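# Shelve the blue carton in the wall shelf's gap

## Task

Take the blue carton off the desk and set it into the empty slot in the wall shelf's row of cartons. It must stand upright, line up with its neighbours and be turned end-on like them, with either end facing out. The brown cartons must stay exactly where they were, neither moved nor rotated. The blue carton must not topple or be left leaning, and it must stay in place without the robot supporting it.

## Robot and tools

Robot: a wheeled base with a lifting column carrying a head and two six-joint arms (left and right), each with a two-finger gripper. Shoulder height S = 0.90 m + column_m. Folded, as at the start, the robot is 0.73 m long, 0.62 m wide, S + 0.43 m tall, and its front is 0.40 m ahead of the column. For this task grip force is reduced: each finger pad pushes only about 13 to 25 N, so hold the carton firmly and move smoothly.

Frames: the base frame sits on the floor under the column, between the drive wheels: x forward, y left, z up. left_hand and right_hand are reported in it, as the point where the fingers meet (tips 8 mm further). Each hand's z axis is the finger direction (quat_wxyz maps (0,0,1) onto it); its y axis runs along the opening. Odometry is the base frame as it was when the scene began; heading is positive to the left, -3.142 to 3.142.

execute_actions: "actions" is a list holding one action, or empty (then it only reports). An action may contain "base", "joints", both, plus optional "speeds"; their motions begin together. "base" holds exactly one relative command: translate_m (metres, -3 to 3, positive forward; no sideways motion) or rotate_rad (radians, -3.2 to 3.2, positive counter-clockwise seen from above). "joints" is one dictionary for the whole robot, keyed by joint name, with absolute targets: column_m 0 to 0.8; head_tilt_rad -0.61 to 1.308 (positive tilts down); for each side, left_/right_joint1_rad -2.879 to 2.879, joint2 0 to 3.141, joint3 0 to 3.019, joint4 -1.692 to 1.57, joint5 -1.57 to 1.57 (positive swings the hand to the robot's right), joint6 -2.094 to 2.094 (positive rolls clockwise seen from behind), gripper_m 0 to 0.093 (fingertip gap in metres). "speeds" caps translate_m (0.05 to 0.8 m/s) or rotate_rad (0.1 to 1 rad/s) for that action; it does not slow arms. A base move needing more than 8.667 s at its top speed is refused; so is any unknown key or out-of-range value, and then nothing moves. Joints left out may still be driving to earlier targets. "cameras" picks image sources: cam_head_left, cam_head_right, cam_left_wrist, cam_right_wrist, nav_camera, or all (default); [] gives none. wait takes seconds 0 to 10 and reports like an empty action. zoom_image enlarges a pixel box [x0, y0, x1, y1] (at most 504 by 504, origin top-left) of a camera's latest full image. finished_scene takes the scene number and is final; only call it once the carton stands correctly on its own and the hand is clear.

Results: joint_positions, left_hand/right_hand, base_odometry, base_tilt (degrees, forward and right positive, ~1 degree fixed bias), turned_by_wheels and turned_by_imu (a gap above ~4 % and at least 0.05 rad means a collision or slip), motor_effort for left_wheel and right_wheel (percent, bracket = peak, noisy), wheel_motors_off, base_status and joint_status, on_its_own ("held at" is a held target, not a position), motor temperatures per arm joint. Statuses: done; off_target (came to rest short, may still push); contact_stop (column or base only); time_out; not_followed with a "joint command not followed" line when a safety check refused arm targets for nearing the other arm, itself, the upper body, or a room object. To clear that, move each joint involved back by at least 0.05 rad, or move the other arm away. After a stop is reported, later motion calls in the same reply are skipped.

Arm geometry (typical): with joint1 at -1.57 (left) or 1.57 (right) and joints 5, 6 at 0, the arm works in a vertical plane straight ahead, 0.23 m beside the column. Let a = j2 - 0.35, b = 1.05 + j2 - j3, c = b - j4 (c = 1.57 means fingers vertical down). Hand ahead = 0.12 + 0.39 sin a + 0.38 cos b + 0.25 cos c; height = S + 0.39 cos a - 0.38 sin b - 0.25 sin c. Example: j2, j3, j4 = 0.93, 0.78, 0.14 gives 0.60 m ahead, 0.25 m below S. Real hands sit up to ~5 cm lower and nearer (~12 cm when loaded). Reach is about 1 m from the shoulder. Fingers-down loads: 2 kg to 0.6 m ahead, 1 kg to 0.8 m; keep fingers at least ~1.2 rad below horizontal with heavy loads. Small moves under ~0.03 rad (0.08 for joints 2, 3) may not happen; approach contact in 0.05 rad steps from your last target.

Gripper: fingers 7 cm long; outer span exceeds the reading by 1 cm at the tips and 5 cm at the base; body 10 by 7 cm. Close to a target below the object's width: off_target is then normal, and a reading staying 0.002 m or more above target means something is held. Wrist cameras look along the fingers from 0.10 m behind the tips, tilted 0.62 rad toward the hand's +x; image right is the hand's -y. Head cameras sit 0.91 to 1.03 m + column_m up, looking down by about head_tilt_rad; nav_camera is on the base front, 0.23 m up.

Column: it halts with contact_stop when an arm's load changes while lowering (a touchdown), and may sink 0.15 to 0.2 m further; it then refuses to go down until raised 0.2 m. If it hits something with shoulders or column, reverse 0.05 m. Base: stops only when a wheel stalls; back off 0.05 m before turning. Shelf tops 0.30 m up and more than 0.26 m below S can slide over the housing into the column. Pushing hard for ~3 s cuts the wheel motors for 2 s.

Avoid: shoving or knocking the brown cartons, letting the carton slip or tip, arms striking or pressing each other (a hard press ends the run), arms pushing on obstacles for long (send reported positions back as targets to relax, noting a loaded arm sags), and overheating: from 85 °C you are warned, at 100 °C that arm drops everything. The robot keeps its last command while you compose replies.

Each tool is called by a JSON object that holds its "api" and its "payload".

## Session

{"api": "execute_actions", "payload": {"actions": []}}

Scene clock: 0.00 s.
Motor temperatures (°C, as the motors report them): left_arm=[27 26 29 26 28 26] | right_arm=[29 29 27 26 26 28]
base_odometry: x=+0.000 y=+0.000 heading=+0.000 (m, m, rad; odometry frame)
turned_by_wheels: +0.000 (rad since the last result)
turned_by_imu: +0.000 (rad since the last result)
base_tilt: forward=+0.2 right=-0.3 (deg)
base_status: not commanded
joint_positions: column_m=+0.555 head_tilt_rad=+0.857 left_joint1_rad=-1.583 left_joint2_rad=+0.912 left_joint3_rad=+0.397 left_joint4_rad=-0.950 left_joint5_rad=-0.039 left_joint6_rad=+0.098 left_gripper_m=+0.095 right_joint1_rad=+1.564 right_joint2_rad=+0.892 right_joint3_rad=+0.437 right_joint4_rad=-0.962 right_joint5_rad=+0.052 right_joint6_rad=-0.047 right_gripper_m=+0.095
joint_status: not commanded
wheel_motors_off: 0
motor_effort: left_wheel=+2 right_wheel=+5 (%)
left_hand: x=+0.1351 y=+0.2288 z=+1.2559 quat_wxyz=(+0.453, -0.058, -0.889, +0.008) (m; base frame)
right_hand: x=+0.1585 y=-0.2359 z=+1.2517 quat_wxyz=(+0.432, +0.030, -0.901, +0.015) (m; base frame)
pictures: cam_head_left, cam_head_right, cam_left_wrist, cam_right_wrist, nav_camera
Images, in order (width x height): cam_head_left 504x504, cam_head_right 504x504, cam_left_wrist 504x504, cam_right_wrist 504x504, nav_camera 504x504.

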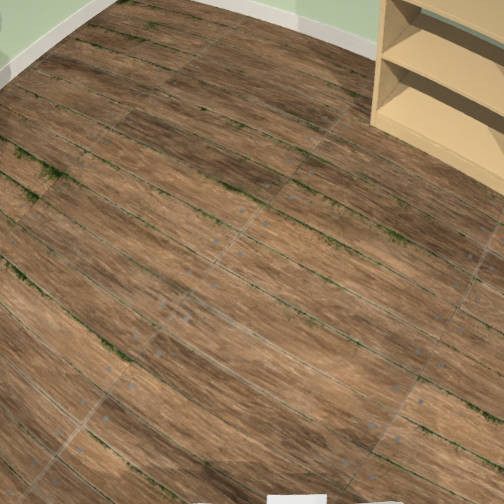

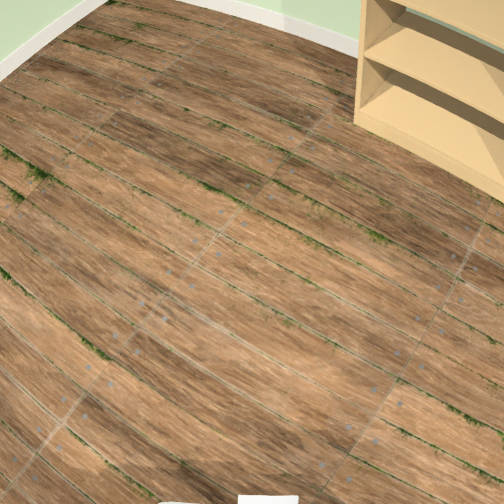

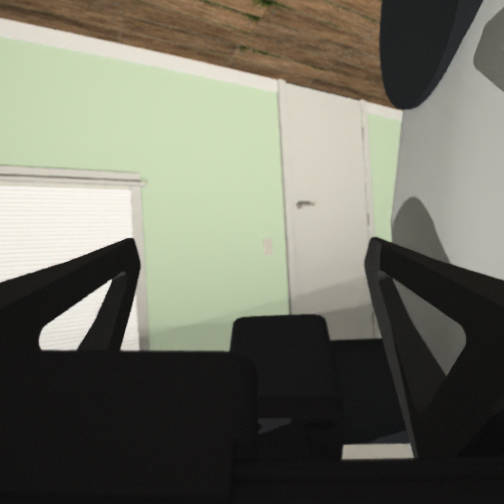

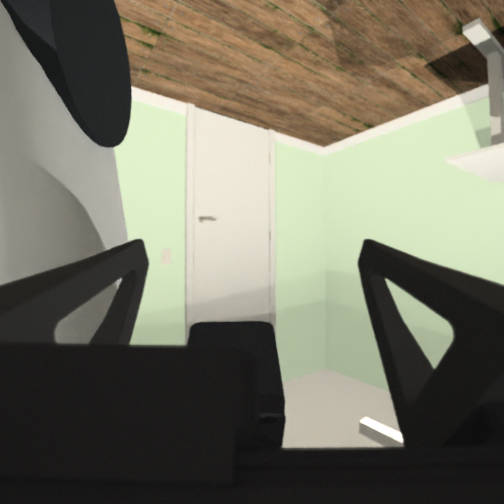

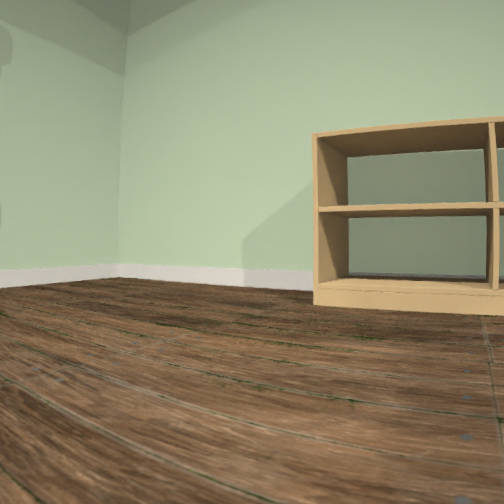

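Similar layout.

{"api": "execute_actions", "payload": {"actions": [{"base":{"rotate_rad":-2.15},"joints":{"head_tilt_rad":0.5,"right_joint1_rad":1.6,"right_joint2_rad":1.2,"right_joint3_rad":1.05,"right_joint4_rad":-0.37,"right_joint5_rad":0,"right_joint6_rad":0}}], "cameras": ["cam_head_left","cam_head_right"]}}

Scene clock: 3.93 s.
Motor temperatures (°C, as the motors report them): left_arm=[27 26 29 26 28 26] | right_arm=[29 30 27 26 26 28]
base_odometry: x=+0.000 y=+0.000 heading=-2.149 (m, m, rad; odometry frame)
turned_by_wheels: -2.149 (rad since the last result)
turned_by_imu: -2.141 (rad since the last result)
base_tilt: forward=+0.2 right=-0.4 (deg)
base_status: done
joint_positions: column_m=+0.555 head_tilt_rad=+0.518 left_joint1_rad=-1.583 left_joint2_rad=+0.912 left_joint3_rad=+0.397 left_joint4_rad=-0.950 left_joint5_rad=-0.039 left_joint6_rad=+0.098 left_gripper_m=+0.095 right_joint1_rad=+1.601 right_joint2_rad=+1.192 right_joint3_rad=+1.058 right_joint4_rad=-0.373 right_joint5_rad=+0.000 right_joint6_rad=-0.009 right_gripper_m=+0.095
joint_status: all done
wheel_motors_off: 0
motor_effort: left_wheel=+4(42) right_wheel=-3(38) (%)
left_hand: x=+0.1351 y=+0.2288 z=+1.2559 quat_wxyz=(+0.453, -0.058, -0.889, +0.008) (m; base frame)
right_hand: x=+0.5612 y=-0.2094 z=+1.1139 quat_wxyz=(-0.008, +0.012, -1.000, -0.013) (m; base frame)
pictures: cam_head_left, cam_head_right
Images, in order (width x height): cam_head_left 504x504, cam_head_right 504x504.

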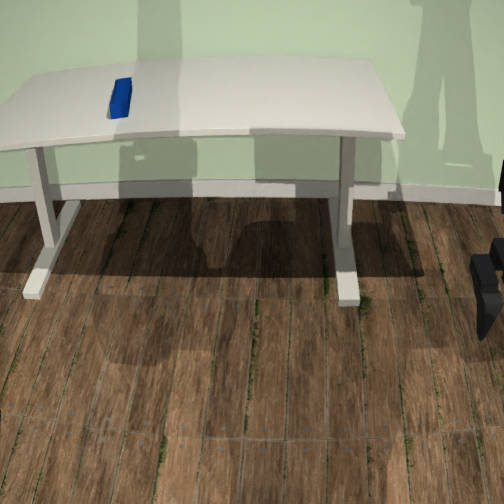

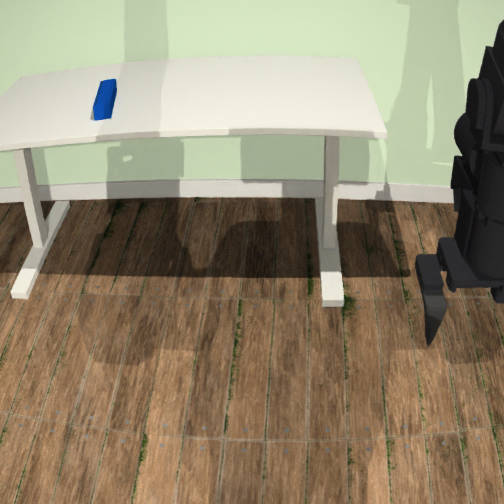

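{"api": "execute_actions", "payload": {"actions": [{"base":{"rotate_rad":0.8},"joints":{"head_tilt_rad":0.7}}], "cameras": []}}

{"api": "execute_actions", "payload": {"actions": [{"base":{"translate_m":1.25}}], "cameras": ["cam_head_left","nav_camera"]}}

{"api": "execute_actions", "payload": {"actions": [{"base":{"rotate_rad":-0.8}}], "cameras": ["cam_head_left","cam_head_right"]}}

Scene clock: 6.40 s.
Motor temperatures (°C, as the motors report them): left_arm=[27 26 29 26 28 26] | right_arm=[29 30 27 26 26 28]
base_odometry: x=+0.000 y=+0.000 heading=-1.351 (m, m, rad; odometry frame)
turned_by_wheels: +0.798 (rad since the last result)
turned_by_imu: +0.797 (rad since the last result)
base_tilt: forward=+0.1 right=-0.4 (deg)
base_status: done
joint_positions: column_m=+0.555 head_tilt_rad=+0.702 left_joint1_rad=-1.583 left_joint2_rad=+0.912 left_joint3_rad=+0.397 left_joint4_rad=-0.950 left_joint5_rad=-0.039 left_joint6_rad=+0.098 left_gripper_m=+0.095 right_joint1_rad=+1.600 right_joint2_rad=+1.192 right_joint3_rad=+1.058 right_joint4_rad=-0.373 right_joint5_rad=+0.000 right_joint6_rad=-0.009 right_gripper_m=+0.095
joint_status: all done
wheel_motors_off: 0
motor_effort: left_wheel=+0(29) right_wheel=-1(27) (%)
left_hand: x=+0.1351 y=+0.2288 z=+1.2559 quat_wxyz=(+0.453, -0.058, -0.889, +0.008) (m; base frame)
right_hand: x=+0.5612 y=-0.2096 z=+1.1139 quat_wxyz=(-0.008, +0.012, -1.000, -0.013) (m; base frame)
pictures: none
No camera images: the call's "cameras" was empty. Leave "cameras" out to get every camera's image.

Scene clock: 10.17 s.
Motor temperatures (°C, as the motors report them): left_arm=[27 26 29 26 28 26] | right_arm=[29 30 27 26 26 28]
base_odometry: x=+0.272 y=-1.220 heading=-1.352 (m, m, rad; odometry frame)
turned_by_wheels: -0.002 (rad since the last result)
turned_by_imu: +0.002 (rad since the last result)
base_tilt: forward=+0.2 right=-0.3 (deg)
base_status: done
joint_positions: column_m=+0.555 head_tilt_rad=+0.703 left_joint1_rad=-1.583 left_joint2_rad=+0.912 left_joint3_rad=+0.400 left_joint4_rad=-0.950 left_joint5_rad=-0.039 left_joint6_rad=+0.098 left_gripper_m=+0.095 right_joint1_rad=+1.600 right_joint2_rad=+1.192 right_joint3_rad=+1.054 right_joint4_rad=-0.373 right_joint5_rad=+0.000 right_joint6_rad=-0.009 right_gripper_m=+0.095
joint_status: not commanded
wheel_motors_off: 0
motor_effort: left_wheel=-2(41) right_wheel=+0(46) (%)
left_hand: x=+0.1363 y=+0.2288 z=+1.2555 quat_wxyz=(+0.452, -0.058, -0.890, +0.008) (m; base frame)
right_hand: x=+0.5585 y=-0.2096 z=+1.1131 quat_wxyz=(-0.006, +0.012, -1.000, -0.013) (m; base frame)
pictures: cam_head_left, nav_camera
Images, in order (width x height): cam_head_left 504x504, nav_camera 504x504.

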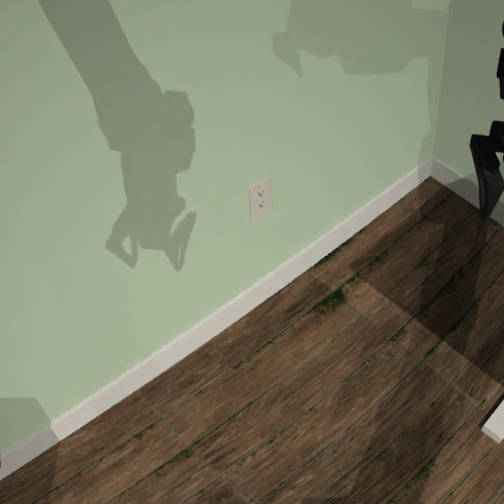

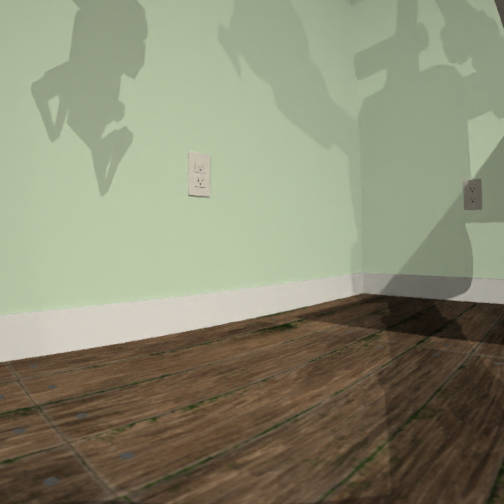

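Scene clock: 12.47 s.
Motor temperatures (°C, as the motors report them): left_arm=[27 26 29 26 28 26] | right_arm=[29 30 27 26 26 28]
base_odometry: x=+0.272 y=-1.220 heading=-2.151 (m, m, rad; odometry frame)
turned_by_wheels: -0.799 (rad since the last result)
turned_by_imu: -0.795 (rad since the last result)
base_tilt: forward=+0.1 right=-0.3 (deg)
base_status: done
joint_positions: column_m=+0.555 head_tilt_rad=+0.703 left_joint1_rad=-1.583 left_joint2_rad=+0.912 left_joint3_rad=+0.400 left_joint4_rad=-0.950 left_joint5_rad=-0.039 left_joint6_rad=+0.098 left_gripper_m=+0.095 right_joint1_rad=+1.600 right_joint2_rad=+1.192 right_joint3_rad=+1.054 right_joint4_rad=-0.373 right_joint5_rad=+0.000 right_joint6_rad=-0.009 right_gripper_m=+0.095
joint_status: not commanded
wheel_motors_off: 0
motor_effort: left_wheel=+5(36) right_wheel=-2(52) (%)
left_hand: x=+0.1363 y=+0.2288 z=+1.2555 quat_wxyz=(+0.452, -0.058, -0.890, +0.008) (m; base frame)
right_hand: x=+0.5585 y=-0.2100 z=+1.1131 quat_wxyz=(-0.006, +0.012, -1.000, -0.012) (m; base frame)
pictures: cam_head_left, cam_head_right
Images, in order (width x height): cam_head_left 504x504, cam_head_right 504x504.

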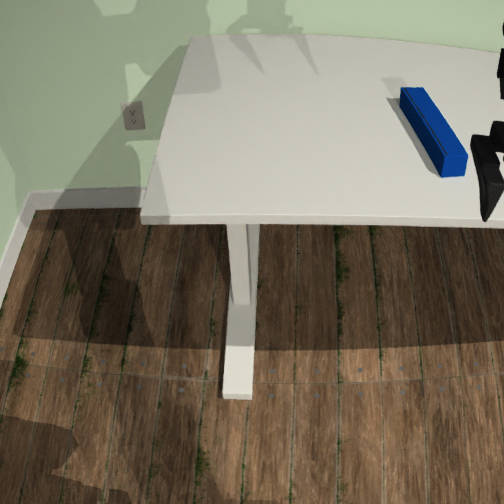

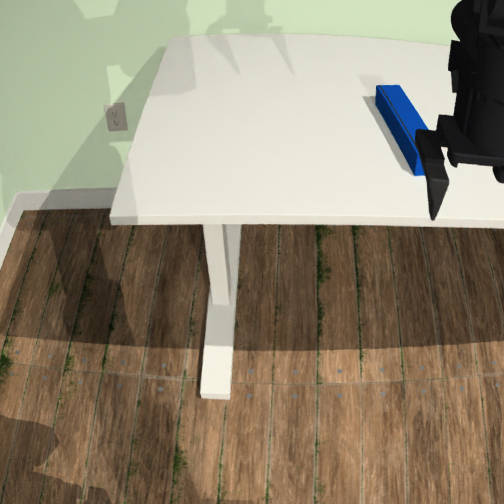

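{"api": "execute_actions", "payload": {"actions": [{"base":{"rotate_rad":-0.35}}], "cameras": []}}

{"api": "execute_actions", "payload": {"actions": [{"base":{"translate_m":0.41}}], "cameras": []}}

{"api": "execute_actions", "payload": {"actions": [{"base":{"rotate_rad":0.35},"joints":{"head_tilt_rad":0.8}}], "cameras": ["cam_head_right","cam_right_wrist"]}}

Scene clock: 14.53 s.
Motor temperatures (°C, as the motors report them): left_arm=[27 27 29 26 28 26] | right_arm=[29 30 27 26 26 28]
base_odometry: x=+0.272 y=-1.220 heading=-2.500 (m, m, rad; odometry frame)
turned_by_wheels: -0.349 (rad since the last result)
turned_by_imu: -0.347 (rad since the last result)
base_tilt: forward=+0.1 right=-0.4 (deg)
base_status: done
joint_positions: column_m=+0.555 head_tilt_rad=+0.703 left_joint1_rad=-1.583 left_joint2_rad=+0.912 left_joint3_rad=+0.400 left_joint4_rad=-0.950 left_joint5_rad=-0.039 left_joint6_rad=+0.098 left_gripper_m=+0.095 right_joint1_rad=+1.600 right_joint2_rad=+1.192 right_joint3_rad=+1.054 right_joint4_rad=-0.373 right_joint5_rad=+0.000 right_joint6_rad=-0.009 right_gripper_m=+0.095
joint_status: not commanded
wheel_motors_off: 0
motor_effort: left_wheel=+5(31) right_wheel=-3(30) (%)
left_hand: x=+0.1363 y=+0.2288 z=+1.2555 quat_wxyz=(+0.452, -0.058, -0.890, +0.008) (m; base frame)
right_hand: x=+0.5585 y=-0.2100 z=+1.1131 quat_wxyz=(-0.006, +0.012, -1.000, -0.012) (m; base frame)
pictures: none
No camera images: the call's "cameras" was empty. Leave "cameras" out to get every camera's image.

Scene clock: 17.00 s.
Motor temperatures (°C, as the motors report them): left_arm=[27 27 29 26 28 26] | right_arm=[29 30 27 26 26 28]
base_odometry: x=-0.057 y=-1.465 heading=-2.501 (m, m, rad; odometry frame)
turned_by_wheels: -0.001 (rad since the last result)
turned_by_imu: +0.001 (rad since the last result)
base_tilt: forward=+0.1 right=-0.4 (deg)
base_status: done
joint_positions: column_m=+0.555 head_tilt_rad=+0.703 left_joint1_rad=-1.583 left_joint2_rad=+0.912 left_joint3_rad=+0.401 left_joint4_rad=-0.950 left_joint5_rad=-0.039 left_joint6_rad=+0.098 left_gripper_m=+0.095 right_joint1_rad=+1.600 right_joint2_rad=+1.193 right_joint3_rad=+1.053 right_joint4_rad=-0.373 right_joint5_rad=+0.000 right_joint6_rad=-0.009 right_gripper_m=+0.095
joint_status: not commanded
wheel_motors_off: 0
motor_effort: left_wheel=-1(53) right_wheel=-1(48) (%)
left_hand: x=+0.1369 y=+0.2287 z=+1.2553 quat_wxyz=(+0.452, -0.058, -0.890, +0.008) (m; base frame)
right_hand: x=+0.5579 y=-0.2100 z=+1.1128 quat_wxyz=(-0.006, +0.012, -1.000, -0.012) (m; base frame)
pictures: none
No camera images: the call's "cameras" was empty. Leave "cameras" out to get every camera's image.

Scene clock: 18.70 s.
Motor temperatures (°C, as the motors report them): left_arm=[27 27 29 26 28 26] | right_arm=[29 30 27 26 26 28]
base_odometry: x=-0.057 y=-1.465 heading=-2.152 (m, m, rad; odometry frame)
turned_by_wheels: +0.349 (rad since the last result)
turned_by_imu: +0.347 (rad since the last result)
base_tilt: forward=+0.1 right=-0.3 (deg)
base_status: done
joint_positions: column_m=+0.555 head_tilt_rad=+0.802 left_joint1_rad=-1.583 left_joint2_rad=+0.912 left_joint3_rad=+0.401 left_joint4_rad=-0.950 left_joint5_rad=-0.039 left_joint6_rad=+0.098 left_gripper_m=+0.095 right_joint1_rad=+1.600 right_joint2_rad=+1.193 right_joint3_rad=+1.053 right_joint4_rad=-0.373 right_joint5_rad=+0.000 right_joint6_rad=-0.009 right_gripper_m=+0.095
joint_status: all done
wheel_motors_off: 0
motor_effort: left_wheel=-4(55) right_wheel=+3(37) (%)
left_hand: x=+0.1369 y=+0.2287 z=+1.2553 quat_wxyz=(+0.452, -0.058, -0.890, +0.008) (m; base frame)
right_hand: x=+0.5579 y=-0.2100 z=+1.1128 quat_wxyz=(-0.006, +0.012, -1.000, -0.012) (m; base frame)
pictures: cam_head_right, cam_right_wrist
Images, in order (width x height): cam_head_right 504x504, cam_right_wrist 504x504.

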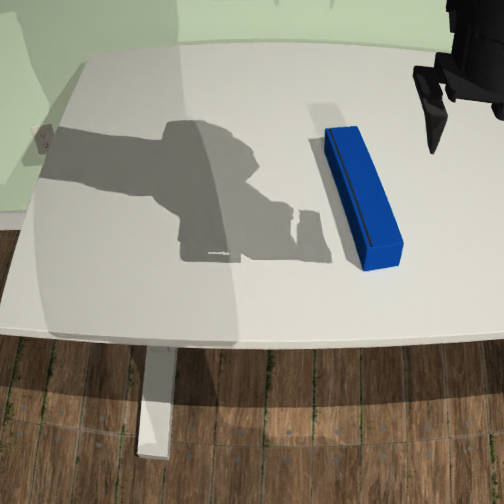

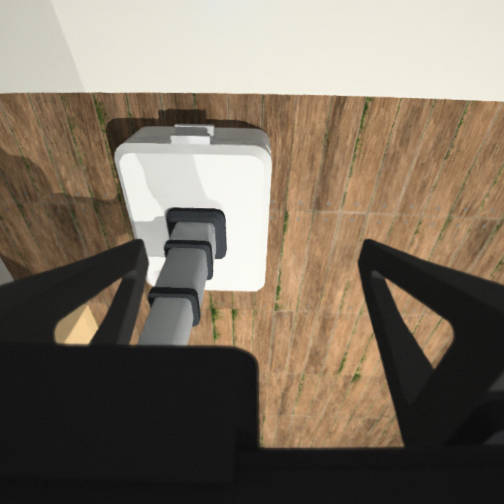

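{"api": "execute_actions", "payload": {"actions": [{"base":{"translate_m":0.3},"joints":{"column_m":0.41}}], "cameras": ["cam_head_right","cam_right_wrist"]}}

Scene clock: 21.27 s.
Motor temperatures (°C, as the motors report them): left_arm=[27 27 29 26 28 26] | right_arm=[29 31 27 26 26 28]
base_odometry: x=-0.221 y=-1.716 heading=-2.151 (m, m, rad; odometry frame)
turned_by_wheels: +0.001 (rad since the last result)
turned_by_imu: +0.003 (rad since the last result)
base_tilt: forward=+0.2 right=-0.4 (deg)
base_status: done
joint_positions: column_m=+0.410 head_tilt_rad=+0.802 left_joint1_rad=-1.583 left_joint2_rad=+0.912 left_joint3_rad=+0.400 left_joint4_rad=-0.950 left_joint5_rad=-0.039 left_joint6_rad=+0.098 left_gripper_m=+0.095 right_joint1_rad=+1.600 right_joint2_rad=+1.193 right_joint3_rad=+1.053 right_joint4_rad=-0.373 right_joint5_rad=+0.000 right_joint6_rad=-0.009 right_gripper_m=+0.095
joint_status: all done
wheel_motors_off: 0
motor_effort: left_wheel=+2(50) right_wheel=-1(47) (%)
left_hand: x=+0.1365 y=+0.2288 z=+1.1100 quat_wxyz=(+0.452, -0.058, -0.890, +0.008) (m; base frame)
right_hand: x=+0.5576 y=-0.2100 z=+0.9672 quat_wxyz=(-0.005, +0.012, -1.000, -0.012) (m; base frame)
pictures: cam_head_right, cam_right_wrist
Images, in order (width x height): cam_head_right 504x504, cam_right_wrist 504x504.

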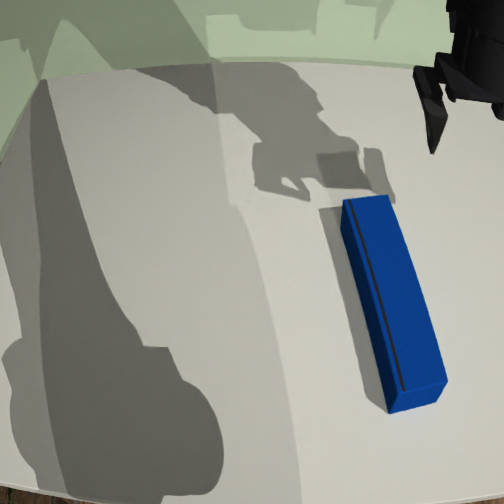

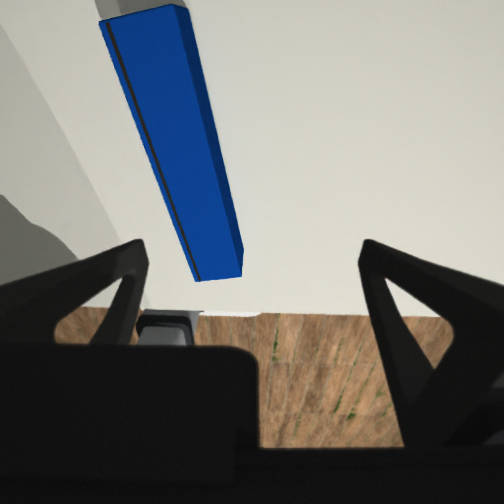

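{"api": "execute_actions", "payload": {"actions": [{"base":{"rotate_rad":0.1},"joints":{"column_m":0.33,"right_joint6_rad":-0.11}}], "cameras": ["cam_right_wrist"]}}

Scene clock: 23.23 s.
Motor temperatures (°C, as the motors report them): left_arm=[27 27 29 26 28 26] | right_arm=[29 31 28 26 26 28]
base_odometry: x=-0.221 y=-1.716 heading=-2.151 (m, m, rad; odometry frame)
turned_by_wheels: +0.000 (rad since the last result)
turned_by_imu: +0.001 (rad since the last result)
base_tilt: forward=+0.0 right=-0.4 (deg)
base_status: rotate_rad contact_stop (by the wheels' count: +0.000 of +0.100)
joint_positions: column_m=+0.330 head_tilt_rad=+0.802 left_joint1_rad=-1.584 left_joint2_rad=+0.912 left_joint3_rad=+0.398 left_joint4_rad=-0.950 left_joint5_rad=-0.039 left_joint6_rad=+0.098 left_gripper_m=+0.095 right_joint1_rad=+1.599 right_joint2_rad=+1.194 right_joint3_rad=+1.051 right_joint4_rad=-0.373 right_joint5_rad=+0.001 right_joint6_rad=-0.101 right_gripper_m=+0.095
joint_status: all done
wheel_motors_off: 0
motor_effort: left_wheel=+0(92) right_wheel=+1(89) (%)
left_hand: x=+0.1353 y=+0.2286 z=+1.0305 quat_wxyz=(+0.453, -0.058, -0.890, +0.008) (m; base frame)
right_hand: x=+0.5559 y=-0.2103 z=+0.8865 quat_wxyz=(-0.004, +0.057, -0.998, -0.012) (m; base frame)
pictures: cam_right_wrist
Images, in order (width x height): cam_right_wrist 504x504.

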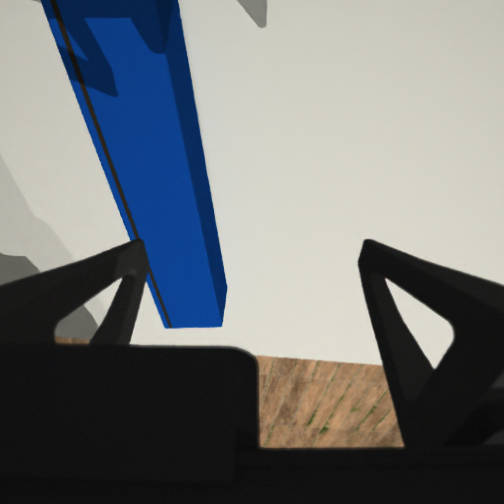

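{"api": "execute_actions", "payload": {"actions": [{"base":{"translate_m":-0.03},"joints":{"right_joint1_rad":1.73,"right_joint6_rad":-0.15}}], "cameras": ["cam_right_wrist","cam_head_right"]}}

Scene clock: 24.27 s.
Motor temperatures (°C, as the motors report them): left_arm=[27 27 29 26 28 26] | right_arm=[29 31 28 26 26 28]
base_odometry: x=-0.205 y=-1.691 heading=-2.151 (m, m, rad; odometry frame)
turned_by_wheels: +0.000 (rad since the last result)
turned_by_imu: +0.000 (rad since the last result)
base_tilt: forward=+0.2 right=-0.3 (deg)
base_status: done
joint_positions: column_m=+0.330 head_tilt_rad=+0.803 left_joint1_rad=-1.584 left_joint2_rad=+0.912 left_joint3_rad=+0.395 left_joint4_rad=-0.950 left_joint5_rad=-0.039 left_joint6_rad=+0.098 left_gripper_m=+0.095 right_joint1_rad=+1.738 right_joint2_rad=+1.194 right_joint3_rad=+1.049 right_joint4_rad=-0.373 right_joint5_rad=-0.002 right_joint6_rad=-0.140 right_gripper_m=+0.095
joint_status: all done
wheel_motors_off: 0
motor_effort: left_wheel=+0(28) right_wheel=-1(33) (%)
left_hand: x=+0.1339 y=+0.2286 z=+1.0310 quat_wxyz=(+0.454, -0.058, -0.889, +0.008) (m; base frame)
right_hand: x=+0.5510 y=-0.1359 z=+0.8923 quat_wxyz=(-0.008, +0.111, -0.991, -0.073) (m; base frame)
pictures: cam_head_right, cam_right_wrist
Images, in order (width x height): cam_head_right 504x504, cam_right_wrist 504x504.

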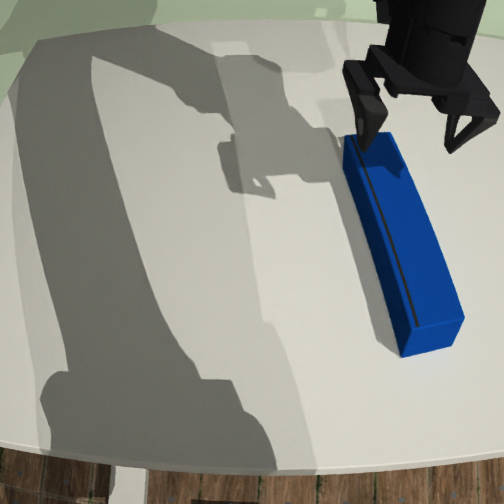

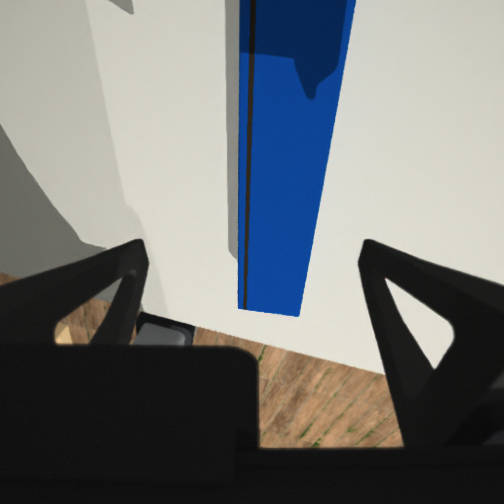

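{"api": "execute_actions", "payload": {"actions": [{"base":{"translate_m":-0.3},"joints":{"column_m":0.45,"right_joint1_rad":1.59,"right_joint6_rad":0.0}}], "cameras": []}}

{"api": "execute_actions", "payload": {"actions": [{"base":{"rotate_rad":-0.3}}], "cameras": []}}

{"api": "execute_actions", "payload": {"actions": [{"base":{"translate_m":0.22}}], "cameras": []}}

{"api": "execute_actions", "payload": {"actions": [{"base":{"rotate_rad":0.49}}], "cameras": ["cam_right_wrist","cam_head_right"]}}

Scene clock: 26.87 s.
Motor temperatures (°C, as the motors report them): left_arm=[27 27 29 26 28 26] | right_arm=[29 31 28 26 26 28]
base_odometry: x=-0.041 y=-1.440 heading=-2.151 (m, m, rad; odometry frame)
turned_by_wheels: +0.000 (rad since the last result)
turned_by_imu: +0.000 (rad since the last result)
base_tilt: forward=+0.2 right=-0.3 (deg)
base_status: done
joint_positions: column_m=+0.450 head_tilt_rad=+0.803 left_joint1_rad=-1.584 left_joint2_rad=+0.912 left_joint3_rad=+0.393 left_joint4_rad=-0.950 left_joint5_rad=-0.039 left_joint6_rad=+0.098 left_gripper_m=+0.095 right_joint1_rad=+1.584 right_joint2_rad=+1.195 right_joint3_rad=+1.048 right_joint4_rad=-0.373 right_joint5_rad=+0.001 right_joint6_rad=-0.009 right_gripper_m=+0.095
joint_status: all done
wheel_motors_off: 0
motor_effort: left_wheel=-4(36) right_wheel=-4(28) (%)
left_hand: x=+0.1329 y=+0.2286 z=+1.1512 quat_wxyz=(+0.455, -0.058, -0.888, +0.008) (m; base frame)
right_hand: x=+0.5539 y=-0.2186 z=+1.0055 quat_wxyz=(-0.002, +0.008, -1.000, -0.005) (m; base frame)
pictures: none
No camera images: the call's "cameras" was empty. Leave "cameras" out to get every camera's image.

Scene clock: 28.47 s.
Motor temperatures (°C, as the motors report them): left_arm=[27 27 29 26 28 26] | right_arm=[29 31 28 26 26 28]
base_odometry: x=-0.040 y=-1.440 heading=-2.450 (m, m, rad; odometry frame)
turned_by_wheels: -0.299 (rad since the last result)
turned_by_imu: -0.296 (rad since the last result)
base_tilt: forward=+0.2 right=-0.4 (deg)
base_status: done
joint_positions: column_m=+0.450 head_tilt_rad=+0.803 left_joint1_rad=-1.584 left_joint2_rad=+0.912 left_joint3_rad=+0.393 left_joint4_rad=-0.950 left_joint5_rad=-0.039 left_joint6_rad=+0.098 left_gripper_m=+0.095 right_joint1_rad=+1.588 right_joint2_rad=+1.195 right_joint3_rad=+1.048 right_joint4_rad=-0.373 right_joint5_rad=+0.001 right_joint6_rad=-0.009 right_gripper_m=+0.095
joint_status: not commanded
wheel_motors_off: 0
motor_effort: left_wheel=+2(55) right_wheel=-1(34) (%)
left_hand: x=+0.1329 y=+0.2286 z=+1.1512 quat_wxyz=(+0.455, -0.058, -0.888, +0.008) (m; base frame)
right_hand: x=+0.5539 y=-0.2165 z=+1.0055 quat_wxyz=(-0.002, +0.009, -1.000, -0.007) (m; base frame)
pictures: none
No camera images: the call's "cameras" was empty. Leave "cameras" out to get every camera's image.

Scene clock: 30.43 s.
Motor temperatures (°C, as the motors report them): left_arm=[27 27 29 26 28 26] | right_arm=[29 31 28 26 26 28]
base_odometry: x=-0.210 y=-1.580 heading=-2.451 (m, m, rad; odometry frame)
turned_by_wheels: -0.001 (rad since the last result)
turned_by_imu: +0.000 (rad since the last result)
base_tilt: forward=+0.1 right=-0.3 (deg)
base_status: done
joint_positions: column_m=+0.450 head_tilt_rad=+0.803 left_joint1_rad=-1.584 left_joint2_rad=+0.912 left_joint3_rad=+0.398 left_joint4_rad=-0.950 left_joint5_rad=-0.039 left_joint6_rad=+0.098 left_gripper_m=+0.095 right_joint1_rad=+1.588 right_joint2_rad=+1.195 right_joint3_rad=+1.050 right_joint4_rad=-0.373 right_joint5_rad=+0.001 right_joint6_rad=-0.009 right_gripper_m=+0.095
joint_status: not commanded
wheel_motors_off: 0
motor_effort: left_wheel=-2(60) right_wheel=+1(47) (%)
left_hand: x=+0.1355 y=+0.2286 z=+1.1503 quat_wxyz=(+0.453, -0.058, -0.890, +0.008) (m; base frame)
right_hand: x=+0.5549 y=-0.2165 z=+1.0056 quat_wxyz=(-0.003, +0.009, -1.000, -0.007) (m; base frame)
pictures: none
No camera images: the call's "cameras" was empty. Leave "cameras" out to get every camera's image.

Scene clock: 32.37 s.
Motor temperatures (°C, as the motors report them): left_arm=[27 27 29 26 28 26] | right_arm=[29 31 28 26 26 28]
base_odometry: x=-0.210 y=-1.580 heading=-1.962 (m, m, rad; odometry frame)
turned_by_wheels: +0.489 (rad since the last result)
turned_by_imu: +0.487 (rad since the last result)
base_tilt: forward=+0.1 right=-0.3 (deg)
base_status: done
joint_positions: column_m=+0.450 head_tilt_rad=+0.803 left_joint1_rad=-1.584 left_joint2_rad=+0.912 left_joint3_rad=+0.398 left_joint4_rad=-0.950 left_joint5_rad=-0.039 left_joint6_rad=+0.098 left_gripper_m=+0.095 right_joint1_rad=+1.589 right_joint2_rad=+1.195 right_joint3_rad=+1.050 right_joint4_rad=-0.373 right_joint5_rad=+0.001 right_joint6_rad=-0.009 right_gripper_m=+0.095
joint_status: not commanded
wheel_motors_off: 0
motor_effort: left_wheel=-4(55) right_wheel=+6(38) (%)
left_hand: x=+0.1355 y=+0.2286 z=+1.1503 quat_wxyz=(+0.453, -0.058, -0.890, +0.008) (m; base frame)
right_hand: x=+0.5549 y=-0.2160 z=+1.0056 quat_wxyz=(-0.003, +0.009, -1.000, -0.007) (m; base frame)
pictures: cam_head_right, cam_right_wrist
Images, in order (width x height): cam_head_right 504x504, cam_right_wrist 504x504.

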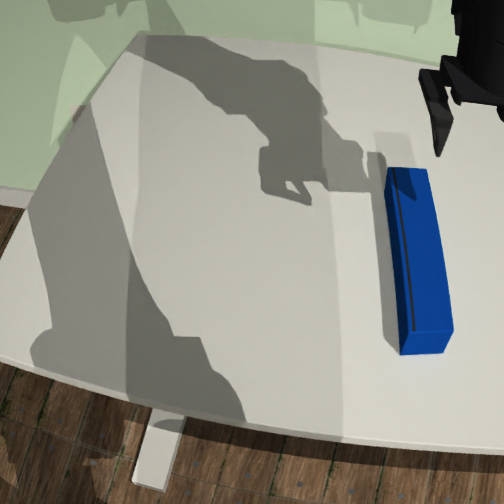

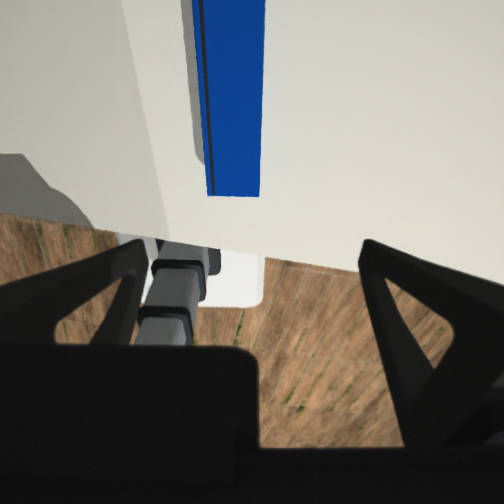

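{"api": "execute_actions", "payload": {"actions": [{"base":{"translate_m":0.07},"joints":{"column_m":0.33,"right_joint1_rad":1.62},"speeds":{"translate_m":0.2}}], "cameras": ["cam_right_wrist","cam_head_right"]}}

Scene clock: 34.63 s.
Motor temperatures (°C, as the motors report them): left_arm=[27 27 29 26 28 26] | right_arm=[29 31 28 26 26 28]
base_odometry: x=-0.236 y=-1.645 heading=-1.961 (m, m, rad; odometry frame)
turned_by_wheels: +0.001 (rad since the last result)
turned_by_imu: +0.002 (rad since the last result)
base_tilt: forward=+0.1 right=-0.3 (deg)
base_status: done
joint_positions: column_m=+0.330 head_tilt_rad=+0.803 left_joint1_rad=-1.584 left_joint2_rad=+0.912 left_joint3_rad=+0.400 left_joint4_rad=-0.950 left_joint5_rad=-0.039 left_joint6_rad=+0.098 left_gripper_m=+0.095 right_joint1_rad=+1.618 right_joint2_rad=+1.195 right_joint3_rad=+1.050 right_joint4_rad=-0.373 right_joint5_rad=+0.001 right_joint6_rad=-0.009 right_gripper_m=+0.095
joint_status: all done
wheel_motors_off: 0
motor_effort: left_wheel=+1(47) right_wheel=+1(51) (%)
left_hand: x=+0.1365 y=+0.2286 z=+1.0300 quat_wxyz=(+0.452, -0.058, -0.890, +0.008) (m; base frame)
right_hand: x=+0.5550 y=-0.2001 z=+0.8861 quat_wxyz=(-0.003, +0.016, -1.000, -0.020) (m; base frame)
pictures: cam_head_right, cam_right_wrist
Images, in order (width x height): cam_head_right 504x504, cam_right_wrist 504x504.

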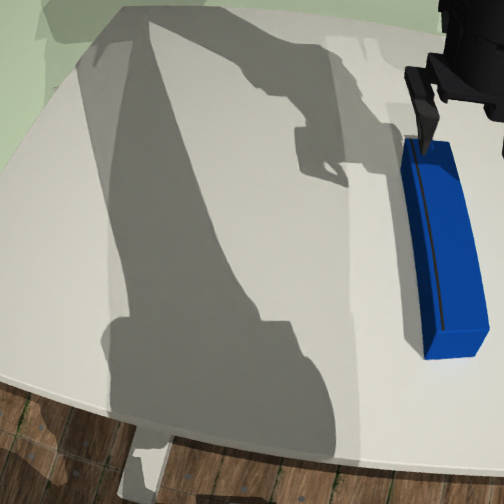

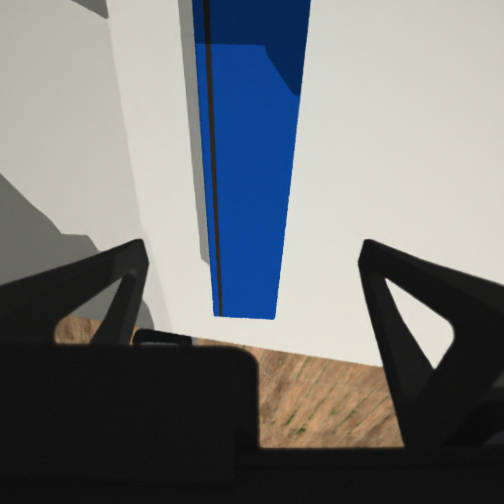

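{"api": "execute_actions", "payload": {"actions": [{"joints":{"column_m":0.243}}], "cameras": ["cam_right_wrist"]}}

{"api": "execute_actions", "payload": {"actions": [{"joints":{"right_gripper_m":0.02}}], "cameras": ["cam_right_wrist"]}}

{"api": "execute_actions", "payload": {"actions": [{"joints":{"column_m":0.5}}], "cameras": ["cam_right_wrist"]}}

{"api": "execute_actions", "payload": {"actions": [{"base":{"translate_m":-0.6},"joints":{"head_tilt_rad":0.4,"right_joint1_rad":1.595}}], "cameras": []}}

{"api": "execute_actions", "payload": {"actions": [{"base":{"rotate_rad":2.95},"speeds":{"rotate_rad":0.7}}], "cameras": ["cam_head_left","cam_head_right"]}}

Scene clock: 36.60 s.
Motor temperatures (°C, as the motors report them): left_arm=[27 27 29 26 28 26] | right_arm=[29 31 28 26 26 28]
base_odometry: x=-0.236 y=-1.645 heading=-1.961 (m, m, rad; odometry frame)
turned_by_wheels: +0.000 (rad since the last result)
turned_by_imu: +0.001 (rad since the last result)
base_tilt: forward=+0.1 right=-0.4 (deg)
base_status: not commanded
joint_positions: column_m=+0.243 head_tilt_rad=+0.803 left_joint1_rad=-1.584 left_joint2_rad=+0.912 left_joint3_rad=+0.400 left_joint4_rad=-0.950 left_joint5_rad=-0.039 left_joint6_rad=+0.098 left_gripper_m=+0.095 right_joint1_rad=+1.618 right_joint2_rad=+1.195 right_joint3_rad=+1.050 right_joint4_rad=-0.373 right_joint5_rad=+0.001 right_joint6_rad=-0.009 right_gripper_m=+0.095
joint_status: all done
wheel_motors_off: 0
motor_effort: left_wheel=+2(2) right_wheel=-1(2) (%)
left_hand: x=+0.1365 y=+0.2286 z=+0.9430 quat_wxyz=(+0.452, -0.058, -0.890, +0.008) (m; base frame)
right_hand: x=+0.5550 y=-0.2001 z=+0.7991 quat_wxyz=(-0.003, +0.016, -1.000, -0.020) (m; base frame)
pictures: cam_right_wrist
Images, in order (width x height): cam_right_wrist 504x504.

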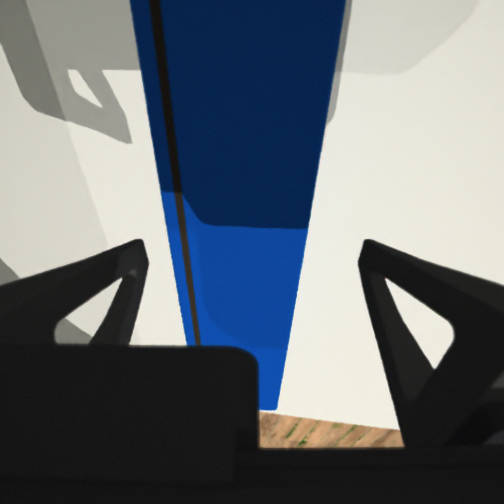

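Scene clock: 37.27 s.
Motor temperatures (°C, as the motors report them): left_arm=[27 27 29 26 28 26] | right_arm=[29 31 28 26 26 28]
base_odometry: x=-0.236 y=-1.645 heading=-1.961 (m, m, rad; odometry frame)
turned_by_wheels: +0.000 (rad since the last result)
turned_by_imu: +0.000 (rad since the last result)
base_tilt: forward=+0.1 right=-0.3 (deg)
base_status: not commanded
joint_positions: column_m=+0.243 head_tilt_rad=+0.803 left_joint1_rad=-1.584 left_joint2_rad=+0.912 left_joint3_rad=+0.400 left_joint4_rad=-0.950 left_joint5_rad=-0.039 left_joint6_rad=+0.098 left_gripper_m=+0.095 right_joint1_rad=+1.618 right_joint2_rad=+1.195 right_joint3_rad=+1.050 right_joint4_rad=-0.373 right_joint5_rad=+0.001 right_joint6_rad=-0.009 right_gripper_m=+0.020
joint_status: all done
wheel_motors_off: 0
motor_effort: left_wheel=+2(2) right_wheel=+0(1) (%)
left_hand: x=+0.1365 y=+0.2286 z=+0.9430 quat_wxyz=(+0.452, -0.058, -0.890, +0.008) (m; base frame)
right_hand: x=+0.5550 y=-0.2002 z=+0.7991 quat_wxyz=(-0.003, +0.016, -1.000, -0.020) (m; base frame)
pictures: cam_right_wrist
Images, in order (width x height): cam_right_wrist 504x504.

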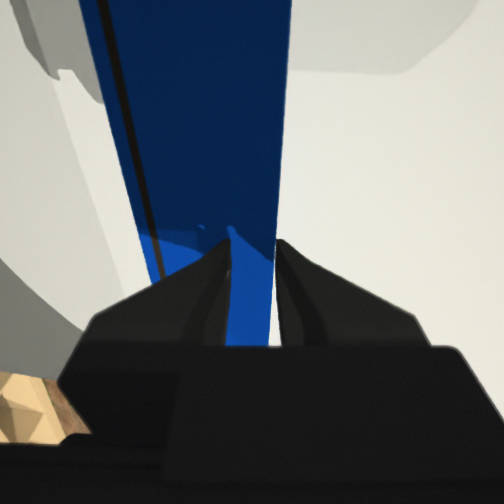

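Scene clock: 41.20 s.
Motor temperatures (°C, as the motors report them): left_arm=[27 27 29 26 28 26] | right_arm=[29 31 28 26 26 28]
base_odometry: x=-0.236 y=-1.645 heading=-1.961 (m, m, rad; odometry frame)
turned_by_wheels: +0.000 (rad since the last result)
turned_by_imu: +0.002 (rad since the last result)
base_tilt: forward=+0.1 right=-0.4 (deg)
base_status: not commanded
joint_positions: column_m=+0.500 head_tilt_rad=+0.803 left_joint1_rad=-1.584 left_joint2_rad=+0.912 left_joint3_rad=+0.400 left_joint4_rad=-0.950 left_joint5_rad=-0.039 left_joint6_rad=+0.098 left_gripper_m=+0.095 right_joint1_rad=+1.618 right_joint2_rad=+1.195 right_joint3_rad=+1.050 right_joint4_rad=-0.373 right_joint5_rad=+0.001 right_joint6_rad=-0.009 right_gripper_m=+0.020
joint_status: all done
wheel_motors_off: 0
motor_effort: left_wheel=+2(3) right_wheel=+0(1) (%)
left_hand: x=+0.1365 y=+0.2286 z=+1.1999 quat_wxyz=(+0.452, -0.058, -0.890, +0.008) (m; base frame)
right_hand: x=+0.5550 y=-0.2002 z=+1.0560 quat_wxyz=(-0.003, +0.016, -1.000, -0.020) (m; base frame)
pictures: cam_right_wrist
Images, in order (width x height): cam_right_wrist 504x504.

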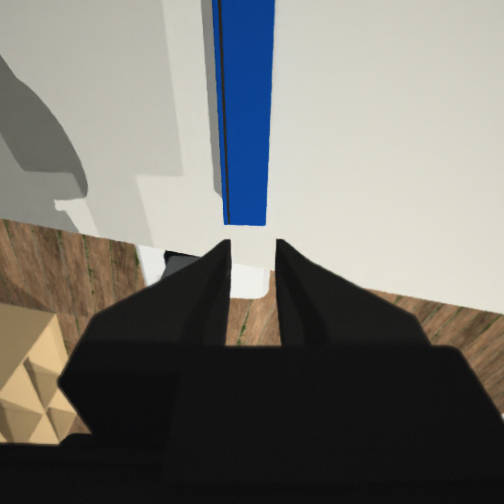

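Scene clock: 44.03 s.
Motor temperatures (°C, as the motors report them): left_arm=[27 27 29 27 28 26] | right_arm=[29 31 28 26 26 28]
base_odometry: x=-0.008 y=-1.090 heading=-1.961 (m, m, rad; odometry frame)
turned_by_wheels: +0.000 (rad since the last result)
turned_by_imu: +0.000 (rad since the last result)
base_tilt: forward=+0.1 right=-0.4 (deg)
base_status: done
joint_positions: column_m=+0.500 head_tilt_rad=+0.418 left_joint1_rad=-1.584 left_joint2_rad=+0.911 left_joint3_rad=+0.395 left_joint4_rad=-0.950 left_joint5_rad=-0.039 left_joint6_rad=+0.098 left_gripper_m=+0.095 right_joint1_rad=+1.599 right_joint2_rad=+1.197 right_joint3_rad=+1.048 right_joint4_rad=-0.373 right_joint5_rad=+0.001 right_joint6_rad=-0.009 right_gripper_m=+0.020
joint_status: all done
wheel_motors_off: 0
motor_effort: left_wheel=+0(68) right_wheel=+1(46) (%)
left_hand: x=+0.1338 y=+0.2286 z=+1.2010 quat_wxyz=(+0.454, -0.058, -0.889, +0.008) (m; base frame)
right_hand: x=+0.5534 y=-0.2106 z=+1.0549 quat_wxyz=(-0.001, +0.011, -1.000, -0.012) (m; base frame)
pictures: none
No camera images: the call's "cameras" was empty. Leave "cameras" out to get every camera's image.

Scene clock: 49.60 s.
Motor temperatures (°C, as the motors report them): left_arm=[27 27 29 27 28 26] | right_arm=[29 31 28 26 26 28]
base_odometry: x=-0.008 y=-1.090 heading=+0.988 (m, m, rad; odometry frame)
turned_by_wheels: +2.949 (rad since the last result)
turned_by_imu: +2.942 (rad since the last result)
base_tilt: forward=+0.2 right=-0.3 (deg)
base_status: done
joint_positions: column_m=+0.500 head_tilt_rad=+0.418 left_joint1_rad=-1.584 left_joint2_rad=+0.911 left_joint3_rad=+0.395 left_joint4_rad=-0.950 left_joint5_rad=-0.039 left_joint6_rad=+0.098 left_gripper_m=+0.095 right_joint1_rad=+1.597 right_joint2_rad=+1.197 right_joint3_rad=+1.048 right_joint4_rad=-0.373 right_joint5_rad=+0.001 right_joint6_rad=-0.009 right_gripper_m=+0.020
joint_status: not commanded
wheel_motors_off: 0
motor_effort: left_wheel=-4(47) right_wheel=+2(53) (%)
left_hand: x=+0.1338 y=+0.2286 z=+1.2010 quat_wxyz=(+0.454, -0.058, -0.889, +0.008) (m; base frame)
right_hand: x=+0.5534 y=-0.2114 z=+1.0548 quat_wxyz=(-0.001, +0.011, -1.000, -0.011) (m; base frame)
pictures: cam_head_left, cam_head_right
Images, in order (width x height): cam_head_left 504x504, cam_head_right 504x504.

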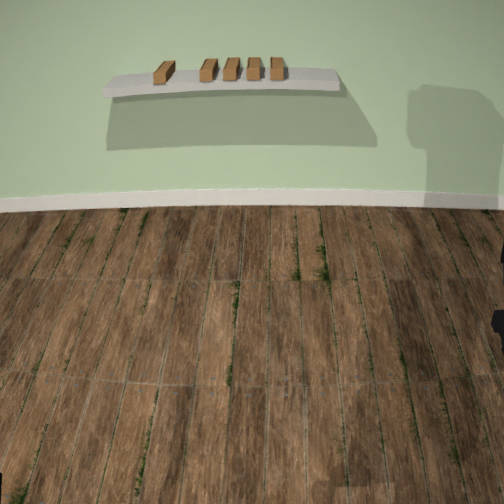

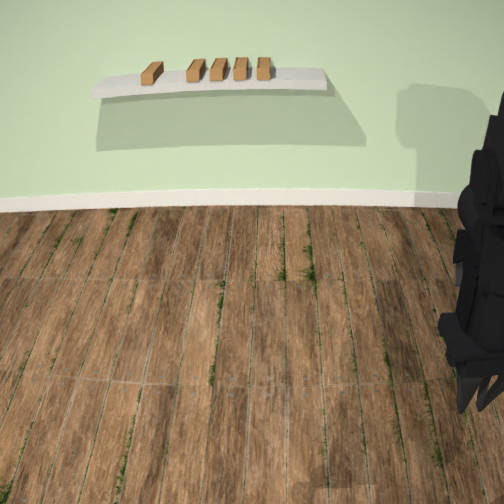

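{"api": "execute_actions", "payload": {"actions": [{"base":{"rotate_rad":-2.95},"joints":{"right_gripper_m":0.093,"right_joint1_rad":1.625,"head_tilt_rad":0.8}}], "cameras": []}}

{"api": "execute_actions", "payload": {"actions": [{"base":{"translate_m":0.6}}], "cameras": []}}

{"api": "execute_actions", "payload": {"actions": [{"joints":{"column_m":0.27}}], "cameras": ["cam_right_wrist","cam_head_right"]}}

Scene clock: 54.27 s.
Motor temperatures (°C, as the motors report them): left_arm=[27 27 29 27 28 26] | right_arm=[29 31 28 26 26 28]
base_odometry: x=-0.008 y=-1.090 heading=-1.961 (m, m, rad; odometry frame)
turned_by_wheels: -2.949 (rad since the last result)
turned_by_imu: -2.937 (rad since the last result)
base_tilt: forward=+0.1 right=-0.4 (deg)
base_status: done
joint_positions: column_m=+0.500 head_tilt_rad=+0.802 left_joint1_rad=-1.584 left_joint2_rad=+0.911 left_joint3_rad=+0.395 left_joint4_rad=-0.950 left_joint5_rad=-0.039 left_joint6_rad=+0.098 left_gripper_m=+0.095 right_joint1_rad=+1.626 right_joint2_rad=+1.197 right_joint3_rad=+1.048 right_joint4_rad=-0.373 right_joint5_rad=+0.000 right_joint6_rad=-0.009 right_gripper_m=+0.093
joint_status: all done
wheel_motors_off: 0
motor_effort: left_wheel=+3(44) right_wheel=-4(38) (%)
left_hand: x=+0.1338 y=+0.2286 z=+1.2010 quat_wxyz=(+0.454, -0.058, -0.889, +0.008) (m; base frame)
right_hand: x=+0.5531 y=-0.1956 z=+1.0554 quat_wxyz=(-0.001, +0.018, -1.000, -0.024) (m; base frame)
pictures: none
No camera images: the call's "cameras" was empty. Leave "cameras" out to get every camera's image.

Scene clock: 57.10 s.
Motor temperatures (°C, as the motors report them): left_arm=[27 27 29 27 28 26] | right_arm=[29 31 28 26 26 28]
base_odometry: x=-0.237 y=-1.645 heading=-1.961 (m, m, rad; odometry frame)
turned_by_wheels: +0.000 (rad since the last result)
turned_by_imu: +0.002 (rad since the last result)
base_tilt: forward=+0.1 right=-0.5 (deg)
base_status: done
joint_positions: column_m=+0.500 head_tilt_rad=+0.802 left_joint1_rad=-1.584 left_joint2_rad=+0.911 left_joint3_rad=+0.399 left_joint4_rad=-0.950 left_joint5_rad=-0.039 left_joint6_rad=+0.098 left_gripper_m=+0.095 right_joint1_rad=+1.626 right_joint2_rad=+1.196 right_joint3_rad=+1.049 right_joint4_rad=-0.373 right_joint5_rad=+0.000 right_joint6_rad=-0.009 right_gripper_m=+0.093
joint_status: not commanded
wheel_motors_off: 0
motor_effort: left_wheel=+0(54) right_wheel=+0(47) (%)
left_hand: x=+0.1362 y=+0.2286 z=+1.2001 quat_wxyz=(+0.452, -0.058, -0.890, +0.008) (m; base frame)
right_hand: x=+0.5539 y=-0.1956 z=+1.0557 quat_wxyz=(-0.002, +0.018, -1.000, -0.024) (m; base frame)
pictures: none
No camera images: the call's "cameras" was empty. Leave "cameras" out to get every camera's image.

Scene clock: 60.63 s.
Motor temperatures (°C, as the motors report them): left_arm=[27 27 29 27 28 26] | right_arm=[29 31 28 26 26 28]
base_odometry: x=-0.237 y=-1.645 heading=-1.961 (m, m, rad; odometry frame)
turned_by_wheels: +0.000 (rad since the last result)
turned_by_imu: +0.001 (rad since the last result)
base_tilt: forward=+0.2 right=-0.2 (deg)
base_status: not commanded
joint_positions: column_m=+0.270 head_tilt_rad=+0.802 left_joint1_rad=-1.584 left_joint2_rad=+0.911 left_joint3_rad=+0.399 left_joint4_rad=-0.950 left_joint5_rad=-0.039 left_joint6_rad=+0.098 left_gripper_m=+0.095 right_joint1_rad=+1.626 right_joint2_rad=+1.196 right_joint3_rad=+1.049 right_joint4_rad=-0.373 right_joint5_rad=+0.000 right_joint6_rad=-0.009 right_gripper_m=+0.093
joint_status: all done
wheel_motors_off: 0
motor_effort: left_wheel=-1(0) right_wheel=+0(1) (%)
left_hand: x=+0.1362 y=+0.2286 z=+0.9702 quat_wxyz=(+0.452, -0.058, -0.890, +0.008) (m; base frame)
right_hand: x=+0.5539 y=-0.1956 z=+0.8258 quat_wxyz=(-0.002, +0.018, -1.000, -0.024) (m; base frame)
pictures: cam_head_right, cam_right_wrist
Images, in order (width x height): cam_head_right 504x504, cam_right_wrist 504x504.

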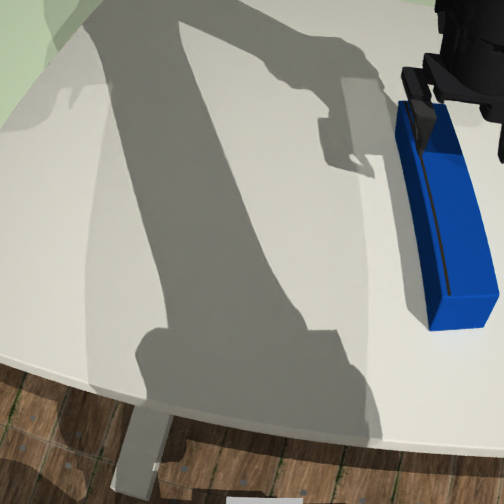

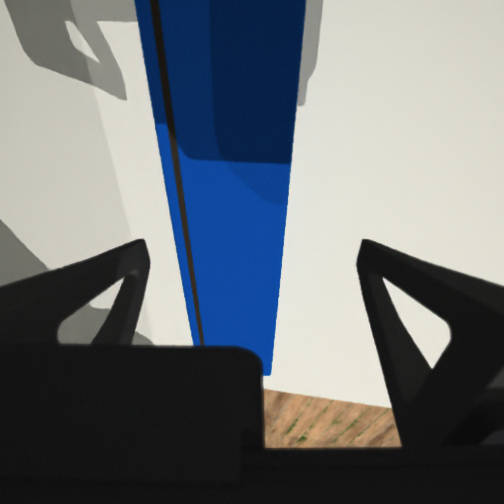

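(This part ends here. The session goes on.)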